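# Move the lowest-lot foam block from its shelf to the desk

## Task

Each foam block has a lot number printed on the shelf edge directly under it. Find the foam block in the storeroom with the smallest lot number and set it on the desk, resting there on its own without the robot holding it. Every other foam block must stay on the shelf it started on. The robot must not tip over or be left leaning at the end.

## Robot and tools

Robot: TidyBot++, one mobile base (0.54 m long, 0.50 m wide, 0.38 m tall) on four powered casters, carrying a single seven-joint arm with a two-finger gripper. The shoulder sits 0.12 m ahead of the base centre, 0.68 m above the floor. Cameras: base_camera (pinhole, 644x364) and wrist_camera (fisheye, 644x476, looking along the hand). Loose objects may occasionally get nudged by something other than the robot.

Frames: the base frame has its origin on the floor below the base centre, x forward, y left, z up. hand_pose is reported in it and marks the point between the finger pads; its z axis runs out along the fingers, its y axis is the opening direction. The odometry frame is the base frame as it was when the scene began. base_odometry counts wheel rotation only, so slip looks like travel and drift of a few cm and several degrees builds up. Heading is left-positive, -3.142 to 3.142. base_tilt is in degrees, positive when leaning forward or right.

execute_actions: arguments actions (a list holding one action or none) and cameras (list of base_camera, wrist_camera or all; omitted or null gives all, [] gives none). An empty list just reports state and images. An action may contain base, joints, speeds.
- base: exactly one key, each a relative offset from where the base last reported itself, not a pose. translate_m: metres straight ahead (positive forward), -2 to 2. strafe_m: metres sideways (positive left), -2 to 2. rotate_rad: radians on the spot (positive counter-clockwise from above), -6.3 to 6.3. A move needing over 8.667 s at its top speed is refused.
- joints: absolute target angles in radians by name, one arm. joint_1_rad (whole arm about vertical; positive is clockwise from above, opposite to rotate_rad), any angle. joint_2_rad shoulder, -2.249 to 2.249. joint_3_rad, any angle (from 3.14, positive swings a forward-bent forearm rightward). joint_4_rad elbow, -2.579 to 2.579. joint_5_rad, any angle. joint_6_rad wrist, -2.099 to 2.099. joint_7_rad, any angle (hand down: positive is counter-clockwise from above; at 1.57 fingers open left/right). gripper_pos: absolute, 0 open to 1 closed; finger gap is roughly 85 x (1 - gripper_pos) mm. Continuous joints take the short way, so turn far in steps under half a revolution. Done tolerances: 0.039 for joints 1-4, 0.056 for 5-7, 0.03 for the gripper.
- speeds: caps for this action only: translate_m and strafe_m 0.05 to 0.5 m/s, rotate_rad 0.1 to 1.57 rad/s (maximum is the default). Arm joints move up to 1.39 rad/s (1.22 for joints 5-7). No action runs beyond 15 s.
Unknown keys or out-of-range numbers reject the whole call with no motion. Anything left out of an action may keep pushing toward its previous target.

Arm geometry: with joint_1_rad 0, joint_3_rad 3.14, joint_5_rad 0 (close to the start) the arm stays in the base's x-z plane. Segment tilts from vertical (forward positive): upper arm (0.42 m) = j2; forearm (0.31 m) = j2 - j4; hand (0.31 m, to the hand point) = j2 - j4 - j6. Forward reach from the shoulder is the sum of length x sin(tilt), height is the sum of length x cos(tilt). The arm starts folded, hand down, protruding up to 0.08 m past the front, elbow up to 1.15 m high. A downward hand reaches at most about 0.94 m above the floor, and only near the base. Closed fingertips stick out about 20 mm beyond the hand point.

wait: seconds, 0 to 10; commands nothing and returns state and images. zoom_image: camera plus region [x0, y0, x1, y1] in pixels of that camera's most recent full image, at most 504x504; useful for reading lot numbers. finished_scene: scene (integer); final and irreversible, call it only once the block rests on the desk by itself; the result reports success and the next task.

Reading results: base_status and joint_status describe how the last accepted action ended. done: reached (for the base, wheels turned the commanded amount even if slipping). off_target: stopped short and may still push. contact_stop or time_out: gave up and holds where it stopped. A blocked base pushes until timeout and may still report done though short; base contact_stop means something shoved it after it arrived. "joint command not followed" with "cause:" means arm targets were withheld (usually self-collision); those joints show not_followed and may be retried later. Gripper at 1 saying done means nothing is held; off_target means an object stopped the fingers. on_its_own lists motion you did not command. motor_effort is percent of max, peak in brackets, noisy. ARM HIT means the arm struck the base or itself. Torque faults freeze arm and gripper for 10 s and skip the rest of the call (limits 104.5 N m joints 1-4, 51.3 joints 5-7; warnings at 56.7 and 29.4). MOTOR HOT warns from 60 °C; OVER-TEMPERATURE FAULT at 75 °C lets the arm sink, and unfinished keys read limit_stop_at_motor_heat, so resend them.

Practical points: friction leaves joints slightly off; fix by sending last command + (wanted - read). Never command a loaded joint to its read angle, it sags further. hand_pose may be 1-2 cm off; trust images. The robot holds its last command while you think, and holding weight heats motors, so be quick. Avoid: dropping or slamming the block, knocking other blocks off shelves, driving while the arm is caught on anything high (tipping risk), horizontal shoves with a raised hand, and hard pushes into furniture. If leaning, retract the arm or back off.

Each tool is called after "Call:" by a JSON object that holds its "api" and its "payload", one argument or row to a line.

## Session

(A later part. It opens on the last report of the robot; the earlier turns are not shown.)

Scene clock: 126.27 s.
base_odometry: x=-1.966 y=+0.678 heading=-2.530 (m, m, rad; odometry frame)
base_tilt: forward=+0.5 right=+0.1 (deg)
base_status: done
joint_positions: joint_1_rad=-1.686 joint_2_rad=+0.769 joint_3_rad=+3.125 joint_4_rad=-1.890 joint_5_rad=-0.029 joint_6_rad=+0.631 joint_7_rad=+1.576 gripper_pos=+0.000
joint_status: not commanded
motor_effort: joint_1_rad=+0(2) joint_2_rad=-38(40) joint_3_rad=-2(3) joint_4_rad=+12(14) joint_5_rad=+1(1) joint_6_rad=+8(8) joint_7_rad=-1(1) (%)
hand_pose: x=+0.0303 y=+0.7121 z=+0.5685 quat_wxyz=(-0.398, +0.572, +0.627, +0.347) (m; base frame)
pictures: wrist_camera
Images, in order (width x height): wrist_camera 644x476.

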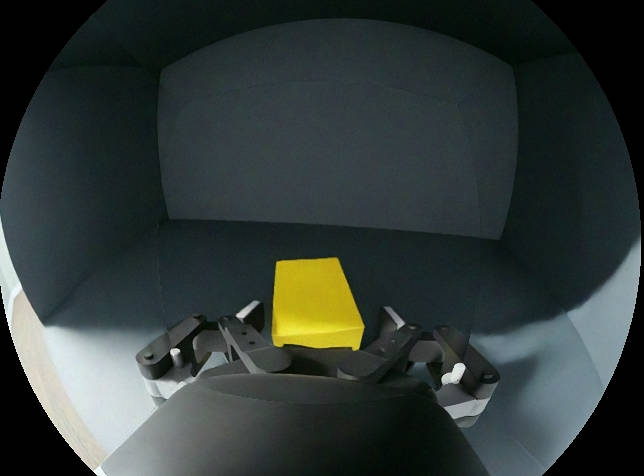

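Call:
{"api": "execute_actions", "payload": {
  "actions": [
    {"joints":{"gripper_pos":1}}
  ],
  "cameras": []
}}

Call:
{"api": "execute_actions", "payload": {
  "actions": [
    {"joints":{"joint_2_rad":0.68}}
  ],
  "cameras": ["wrist_camera"]
}}

Call:
{"api": "execute_actions", "payload": {
  "actions": [
    {"base":{"strafe_m":-0.05},"joints":{"joint_2_rad":0.15,"joint_4_rad":-2.3,"joint_6_rad":0.4}}
  ],
  "cameras": ["wrist_camera"]
}}

Scene clock: 131.77 s.
base_odometry: x=-1.966 y=+0.678 heading=-2.530 (m, m, rad; odometry frame)
base_tilt: forward=+0.5 right=+0.1 (deg)
base_status: not commanded
joint_positions: joint_1_rad=-1.686 joint_2_rad=+0.769 joint_3_rad=+3.125 joint_4_rad=-1.890 joint_5_rad=-0.029 joint_6_rad=+0.636 joint_7_rad=+1.576 gripper_pos=+0.398
joint_status: gripper_pos off_target (ended at +0.398, target +1.000)
motor_effort: joint_1_rad=+0(1) joint_2_rad=-36(39) joint_3_rad=-2(2) joint_4_rad=+11(12) joint_5_rad=+1(0) joint_6_rad=+7(8) joint_7_rad=-1(0) (%)
hand_pose: x=+0.0303 y=+0.7127 z=+0.5695 quat_wxyz=(-0.400, +0.571, +0.626, +0.348) (m; base frame)
pictures: none
No camera images: the call's "cameras" was empty. Leave "cameras" out to get every camera's image.

Scene clock: 132.80 s.
base_odometry: x=-1.966 y=+0.678 heading=-2.530 (m, m, rad; odometry frame)
base_tilt: forward=+0.5 right=+0.1 (deg)
base_status: not commanded
joint_positions: joint_1_rad=-1.686 joint_2_rad=+0.698 joint_3_rad=+3.125 joint_4_rad=-1.890 joint_5_rad=-0.029 joint_6_rad=+0.636 joint_7_rad=+1.576 gripper_pos=+0.398
joint_status: all done
motor_effort: joint_1_rad=-1(0) joint_2_rad=-38(42) joint_3_rad=-2(2) joint_4_rad=+14(14) joint_5_rad=+1(1) joint_6_rad=+8(9) joint_7_rad=-1(1) (%)
hand_pose: x=+0.0296 y=+0.7189 z=+0.6208 quat_wxyz=(-0.422, +0.558, +0.612, +0.368) (m; base frame)
pictures: wrist_camera
Images, in order (width x height): wrist_camera 644x476.

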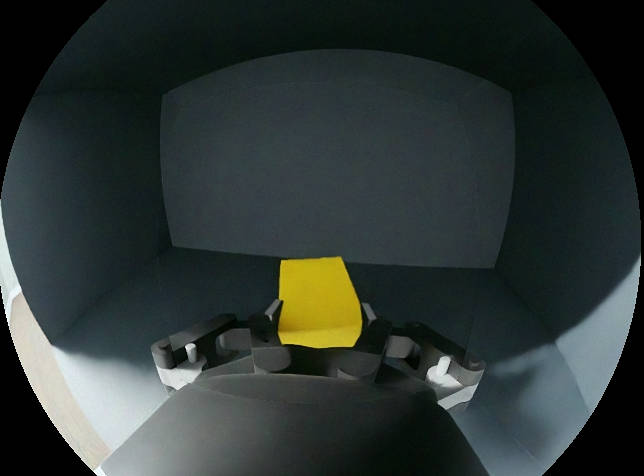

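Scene clock: 134.53 s.
base_odometry: x=-1.994 y=+0.719 heading=-2.530 (m, m, rad; odometry frame)
base_tilt: forward=+0.5 right=+0.1 (deg)
base_status: done
joint_positions: joint_1_rad=-1.686 joint_2_rad=+0.173 joint_3_rad=+3.125 joint_4_rad=-2.286 joint_5_rad=-0.029 joint_6_rad=+0.427 joint_7_rad=+1.576 gripper_pos=+0.398
joint_status: all done
motor_effort: joint_1_rad=+0(3) joint_2_rad=-22(41) joint_3_rad=-2(4) joint_4_rad=+16(16) joint_5_rad=+0(1) joint_6_rad=+8(9) joint_7_rad=-1(1) (%)
hand_pose: x=+0.0491 y=+0.5448 z=+0.7137 quat_wxyz=(-0.397, +0.570, +0.631, +0.346) (m; base frame)
pictures: wrist_camera
Images, in order (width x height): wrist_camera 644x476.

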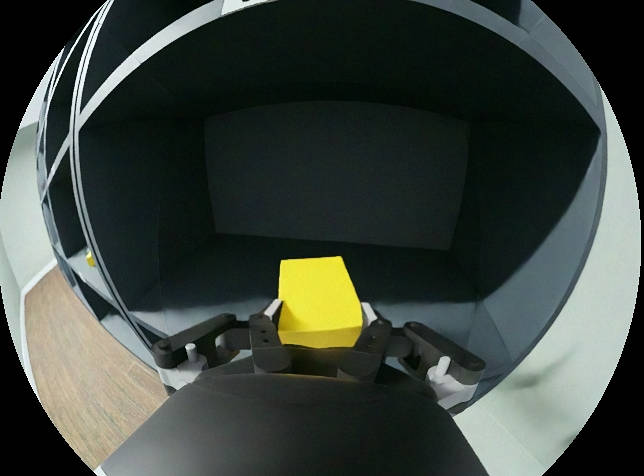

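Call:
{"api": "execute_actions", "payload": {
  "actions": [
    {"joints":{"joint_1_rad":-1.58,"joint_2_rad":-0.5,"joint_4_rad":-2.4,"joint_6_rad":-0.3}}
  ],
  "cameras": []
}}

Call:
{"api": "execute_actions", "payload": {
  "actions": [
    {"base":{"translate_m":-2.0}}
  ]
}}

Call:
{"api": "execute_actions", "payload": {
  "actions": [
    {"base":{"translate_m":-1.85}}
  ]
}}

Scene clock: 141.00 s.
base_odometry: x=-1.994 y=+0.719 heading=-2.530 (m, m, rad; odometry frame)
base_tilt: forward=+0.5 right=+0.2 (deg)
base_status: not commanded
joint_positions: joint_1_rad=-1.596 joint_2_rad=-0.477 joint_3_rad=+3.125 joint_4_rad=-2.384 joint_5_rad=-0.029 joint_6_rad=-0.274 joint_7_rad=+1.576 gripper_pos=+0.398
joint_status: all done
motor_effort: joint_1_rad=+0(1) joint_2_rad=-2(22) joint_3_rad=-1(1) joint_4_rad=+20(21) joint_5_rad=+0(1) joint_6_rad=+8(8) joint_7_rad=-1(1) (%)
hand_pose: x=+0.1001 y=+0.3580 z=+0.7735 quat_wxyz=(-0.337, +0.619, +0.635, +0.316) (m; base frame)
pictures: none
No camera images: the call's "cameras" was empty. Leave "cameras" out to get every camera's image.

Scene clock: 146.37 s.
base_odometry: x=-0.356 y=+1.867 heading=-2.530 (m, m, rad; odometry frame)
base_tilt: forward=+0.5 right=+0.2 (deg)
base_status: done
joint_positions: joint_1_rad=-1.595 joint_2_rad=-0.477 joint_3_rad=+3.125 joint_4_rad=-2.384 joint_5_rad=-0.029 joint_6_rad=-0.275 joint_7_rad=+1.576 gripper_pos=+0.398
joint_status: not commanded
motor_effort: joint_1_rad=+0(0) joint_2_rad=-3(3) joint_3_rad=-2(0) joint_4_rad=+20(21) joint_5_rad=+0(0) joint_6_rad=+8(8) joint_7_rad=-1(2) (%)
hand_pose: x=+0.1005 y=+0.3579 z=+0.7732 quat_wxyz=(-0.336, +0.619, +0.635, +0.316) (m; base frame)
pictures: base_camera, wrist_camera
Images, in order (width x height): base_camera 644x364, wrist_camera 644x476.

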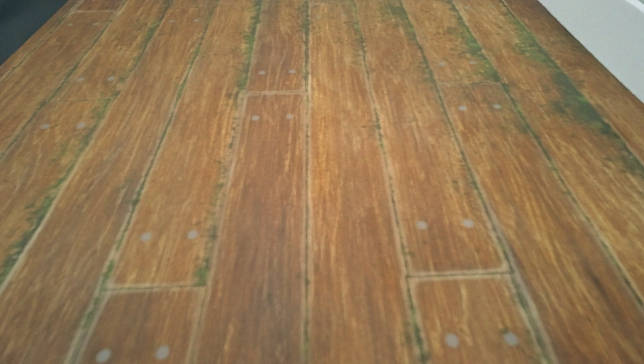

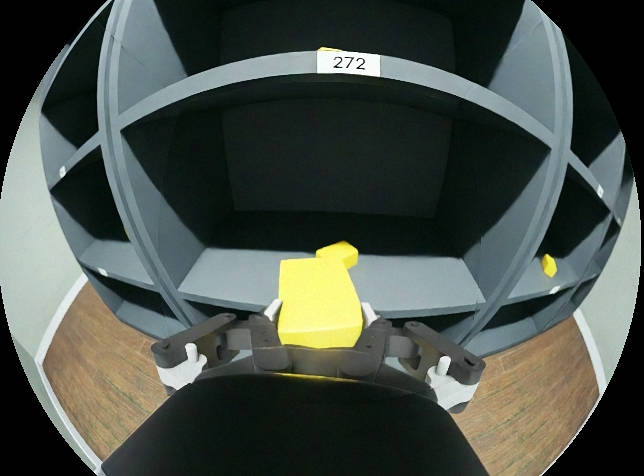

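Scene clock: 151.43 s.
base_odometry: x=+1.159 y=+2.929 heading=-2.530 (m, m, rad; odometry frame)
base_tilt: forward=+0.5 right=+0.1 (deg)
base_status: done
joint_positions: joint_1_rad=-1.595 joint_2_rad=-0.477 joint_3_rad=+3.125 joint_4_rad=-2.384 joint_5_rad=-0.029 joint_6_rad=-0.275 joint_7_rad=+1.576 gripper_pos=+0.398
joint_status: not commanded
motor_effort: joint_1_rad=-1(1) joint_2_rad=-2(4) joint_3_rad=+0(0) joint_4_rad=+20(20) joint_5_rad=+0(0) joint_6_rad=+8(8) joint_7_rad=-2(1) (%)
hand_pose: x=+0.1007 y=+0.3579 z=+0.7732 quat_wxyz=(-0.336, +0.620, +0.635, +0.316) (m; base frame)
pictures: base_camera, wrist_camera
Images, in order (width x height): base_camera 644x364, wrist_camera 644x476.

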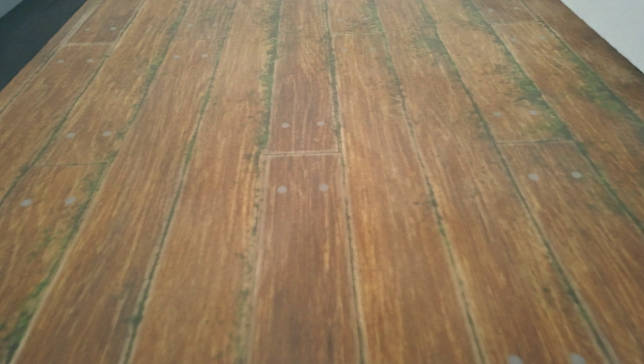

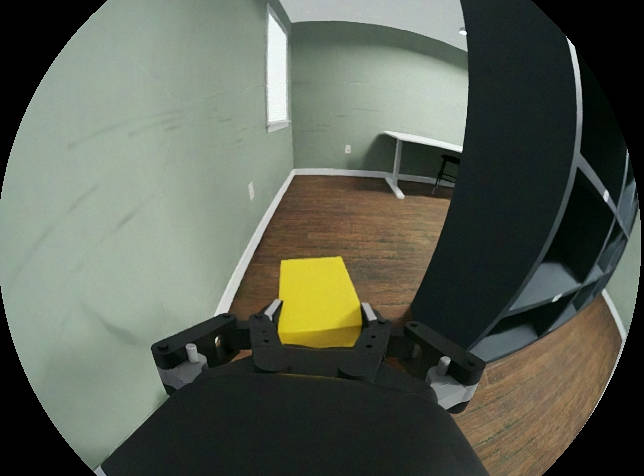

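Call:
{"api": "execute_actions", "payload": {
  "actions": [
    {"base":{"strafe_m":1.7},"joints":{"joint_2_rad":-0.7,"joint_4_rad":-1.8,"joint_6_rad":-1.3}}
  ],
  "cameras": ["wrist_camera"]
}}

Call:
{"api": "execute_actions", "payload": {
  "actions": [
    {"base":{"translate_m":1.0}}
  ],
  "cameras": ["wrist_camera"]
}}

Scene clock: 161.40 s.
base_odometry: x=+2.135 y=+1.538 heading=-2.530 (m, m, rad; odometry frame)
base_tilt: forward=+0.5 right=+0.2 (deg)
base_status: done
joint_positions: joint_1_rad=-1.594 joint_2_rad=-0.677 joint_3_rad=+3.125 joint_4_rad=-1.818 joint_5_rad=-0.029 joint_6_rad=-1.275 joint_7_rad=+1.576 gripper_pos=+0.398
joint_status: all done
motor_effort: joint_1_rad=+0(0) joint_2_rad=+5(6) joint_3_rad=-1(0) joint_4_rad=+19(21) joint_5_rad=+1(0) joint_6_rad=+6(8) joint_7_rad=-1(1) (%)
hand_pose: x=+0.0984 y=+0.2279 z=+0.9078 quat_wxyz=(-0.261, +0.645, +0.677, +0.240) (m; base frame)
pictures: wrist_camera
Images, in order (width x height): wrist_camera 644x476.

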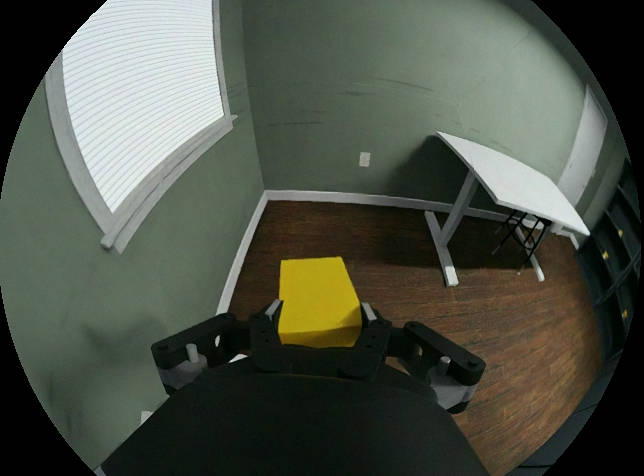

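Scene clock: 164.77 s.
base_odometry: x=+1.316 y=+0.963 heading=-2.530 (m, m, rad; odometry frame)
base_tilt: forward=+0.5 right=+0.2 (deg)
base_status: done
joint_positions: joint_1_rad=-1.594 joint_2_rad=-0.677 joint_3_rad=+3.125 joint_4_rad=-1.818 joint_5_rad=-0.028 joint_6_rad=-1.275 joint_7_rad=+1.576 gripper_pos=+0.398
joint_status: not commanded
motor_effort: joint_1_rad=+0(0) joint_2_rad=+5(7) joint_3_rad=-1(1) joint_4_rad=+19(18) joint_5_rad=+0(0) joint_6_rad=+6(6) joint_7_rad=-1(2) (%)
hand_pose: x=+0.0987 y=+0.2279 z=+0.9079 quat_wxyz=(-0.261, +0.645, +0.676, +0.241) (m; base frame)
pictures: wrist_camera
Images, in order (width x height): wrist_camera 644x476.

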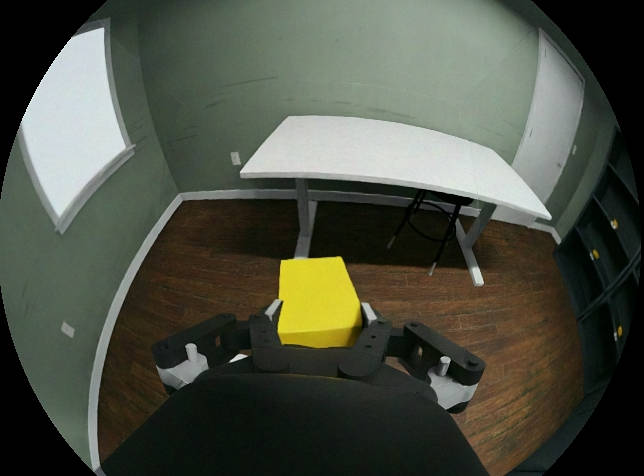

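Call:
{"api": "execute_actions", "payload": {
  "actions": [
    {"base":{"translate_m":0.3},"joints":{"joint_2_rad":0.3,"joint_4_rad":-1.65,"joint_6_rad":0.1}}
  ],
  "cameras": []
}}

Call:
{"api": "execute_actions", "payload": {
  "actions": [
    {"base":{"strafe_m":0.22}}
  ],
  "cameras": ["wrist_camera"]
}}

Call:
{"api": "execute_actions", "payload": {
  "actions": [
    {"joints":{"joint_2_rad":0.43}}
  ],
  "cameras": ["wrist_camera"]
}}

Scene clock: 173.87 s.
base_odometry: x=+1.071 y=+0.791 heading=-2.530 (m, m, rad; odometry frame)
base_tilt: forward=+0.5 right=+0.1 (deg)
base_status: done
joint_positions: joint_1_rad=-1.589 joint_2_rad=+0.288 joint_3_rad=+3.126 joint_4_rad=-1.673 joint_5_rad=-0.028 joint_6_rad=+0.068 joint_7_rad=+1.576 gripper_pos=+0.398
joint_status: all done
motor_effort: joint_1_rad=+0(1) joint_2_rad=-31(33) joint_3_rad=-2(1) joint_4_rad=+20(22) joint_5_rad=+0(0) joint_6_rad=+9(9) joint_7_rad=-1(2) (%)
hand_pose: x=+0.0955 y=+0.7051 z=+0.8672 quat_wxyz=(-0.426, +0.572, +0.575, +0.401) (m; base frame)
pictures: none
No camera images: the call's "cameras" was empty. Leave "cameras" out to get every camera's image.

Scene clock: 175.57 s.
base_odometry: x=+1.197 y=+0.610 heading=-2.530 (m, m, rad; odometry frame)
base_tilt: forward=+0.5 right=+0.1 (deg)
base_status: done
joint_positions: joint_1_rad=-1.589 joint_2_rad=+0.294 joint_3_rad=+3.126 joint_4_rad=-1.668 joint_5_rad=-0.028 joint_6_rad=+0.070 joint_7_rad=+1.576 gripper_pos=+0.398
joint_status: not commanded
motor_effort: joint_1_rad=+0(0) joint_2_rad=-32(35) joint_3_rad=-1(2) joint_4_rad=+21(21) joint_5_rad=+1(0) joint_6_rad=+9(9) joint_7_rad=-1(0) (%)
hand_pose: x=+0.0955 y=+0.7075 z=+0.8662 quat_wxyz=(-0.426, +0.572, +0.575, +0.401) (m; base frame)
pictures: wrist_camera
Images, in order (width x height): wrist_camera 644x476.

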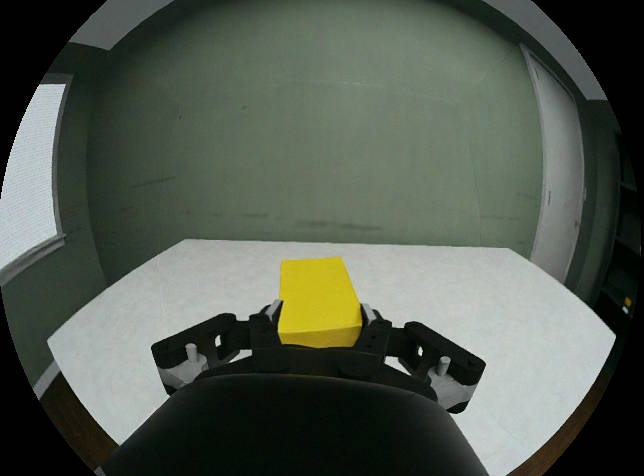

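Scene clock: 176.63 s.
base_odometry: x=+1.197 y=+0.610 heading=-2.530 (m, m, rad; odometry frame)
base_tilt: forward=+0.5 right=+0.1 (deg)
base_status: not commanded
joint_positions: joint_1_rad=-1.589 joint_2_rad=+0.427 joint_3_rad=+3.126 joint_4_rad=-1.665 joint_5_rad=-0.028 joint_6_rad=+0.070 joint_7_rad=+1.576 gripper_pos=+0.398
joint_status: all done
motor_effort: joint_1_rad=+0(0) joint_2_rad=-35(38) joint_3_rad=-2(2) joint_4_rad=+19(21) joint_5_rad=+1(0) joint_6_rad=+8(9) joint_7_rad=-1(1) (%)
hand_pose: x=+0.0951 y=+0.7264 z=+0.7729 quat_wxyz=(-0.387, +0.598, +0.600, +0.364) (m; base frame)
pictures: wrist_camera
Images, in order (width x height): wrist_camera 644x476.

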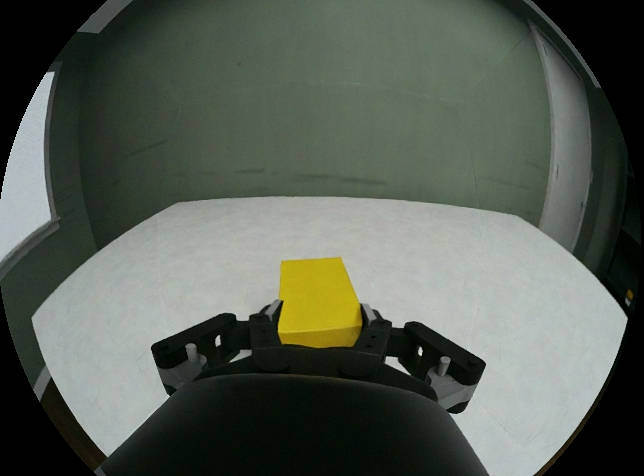

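Call:
{"api": "execute_actions", "payload": {
  "actions": [
    {"joints":{"joint_2_rad":0.48}}
  ],
  "cameras": []
}}

Scene clock: 179.03 s.
base_odometry: x=+1.197 y=+0.610 heading=-2.530 (m, m, rad; odometry frame)
base_tilt: forward=+0.5 right=+0.1 (deg)
base_status: not commanded
joint_positions: joint_1_rad=-1.589 joint_2_rad=+0.453 joint_3_rad=+3.126 joint_4_rad=-1.664 joint_5_rad=-0.028 joint_6_rad=+0.075 joint_7_rad=+1.576 gripper_pos=+0.398
joint_status: all done
motor_effort: joint_1_rad=+0(0) joint_2_rad=-34(37) joint_3_rad=-2(3) joint_4_rad=+18(19) joint_5_rad=+0(0) joint_6_rad=+7(9) joint_7_rad=-1(1) (%)
hand_pose: x=+0.0951 y=+0.7297 z=+0.7561 quat_wxyz=(-0.381, +0.602, +0.604, +0.358) (m; base frame)
pictures: none
No camera images: the call's "cameras" was empty. Leave "cameras" out to get every camera's image.

Call:
{"api": "execute_actions", "payload": {
  "actions": [
    {"joints":{"gripper_pos":0}}
  ],
  "cameras": []
}}

Call:
{"api": "execute_actions", "payload": {
  "actions": [
    {"joints":{"joint_2_rad":0.2,"joint_6_rad":-0.2}}
  ],
  "cameras": ["wrist_camera"]
}}

Scene clock: 184.57 s.
base_odometry: x=+1.197 y=+0.610 heading=-2.530 (m, m, rad; odometry frame)
base_tilt: forward=+0.5 right=+0.1 (deg)
base_status: not commanded
joint_positions: joint_1_rad=-1.589 joint_2_rad=+0.456 joint_3_rad=+3.126 joint_4_rad=-1.664 joint_5_rad=-0.028 joint_6_rad=+0.075 joint_7_rad=+1.576 gripper_pos=+0.000
joint_status: all done
motor_effort: joint_1_rad=+0(0) joint_2_rad=-35(36) joint_3_rad=-2(2) joint_4_rad=+18(19) joint_5_rad=+1(0) joint_6_rad=+8(8) joint_7_rad=-1(1) (%)
hand_pose: x=+0.0951 y=+0.7300 z=+0.7538 quat_wxyz=(-0.380, +0.602, +0.604, +0.357) (m; base frame)
pictures: none
No camera images: the call's "cameras" was empty. Leave "cameras" out to get every camera's image.

Scene clock: 185.93 s.
base_odometry: x=+1.197 y=+0.610 heading=-2.530 (m, m, rad; odometry frame)
base_tilt: forward=+0.5 right=+0.2 (deg)
base_status: not commanded
joint_positions: joint_1_rad=-1.589 joint_2_rad=+0.205 joint_3_rad=+3.126 joint_4_rad=-1.661 joint_5_rad=-0.028 joint_6_rad=-0.169 joint_7_rad=+1.576 gripper_pos=+0.000
joint_status: all done
motor_effort: joint_1_rad=+0(0) joint_2_rad=-29(37) joint_3_rad=-1(2) joint_4_rad=+21(21) joint_5_rad=+1(0) joint_6_rad=+8(8) joint_7_rad=-1(1) (%)
hand_pose: x=+0.0943 y=+0.6641 z=+0.8629 quat_wxyz=(-0.384, +0.598, +0.605, +0.358) (m; base frame)
pictures: wrist_camera
Images, in order (width x height): wrist_camera 644x476.

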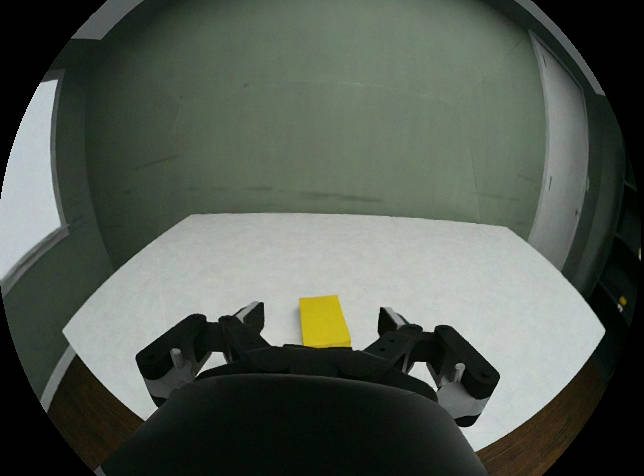

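Call:
{"api": "finished_scene", "payload": {
  "scene": 2
}}

The scene is finished: the task was done.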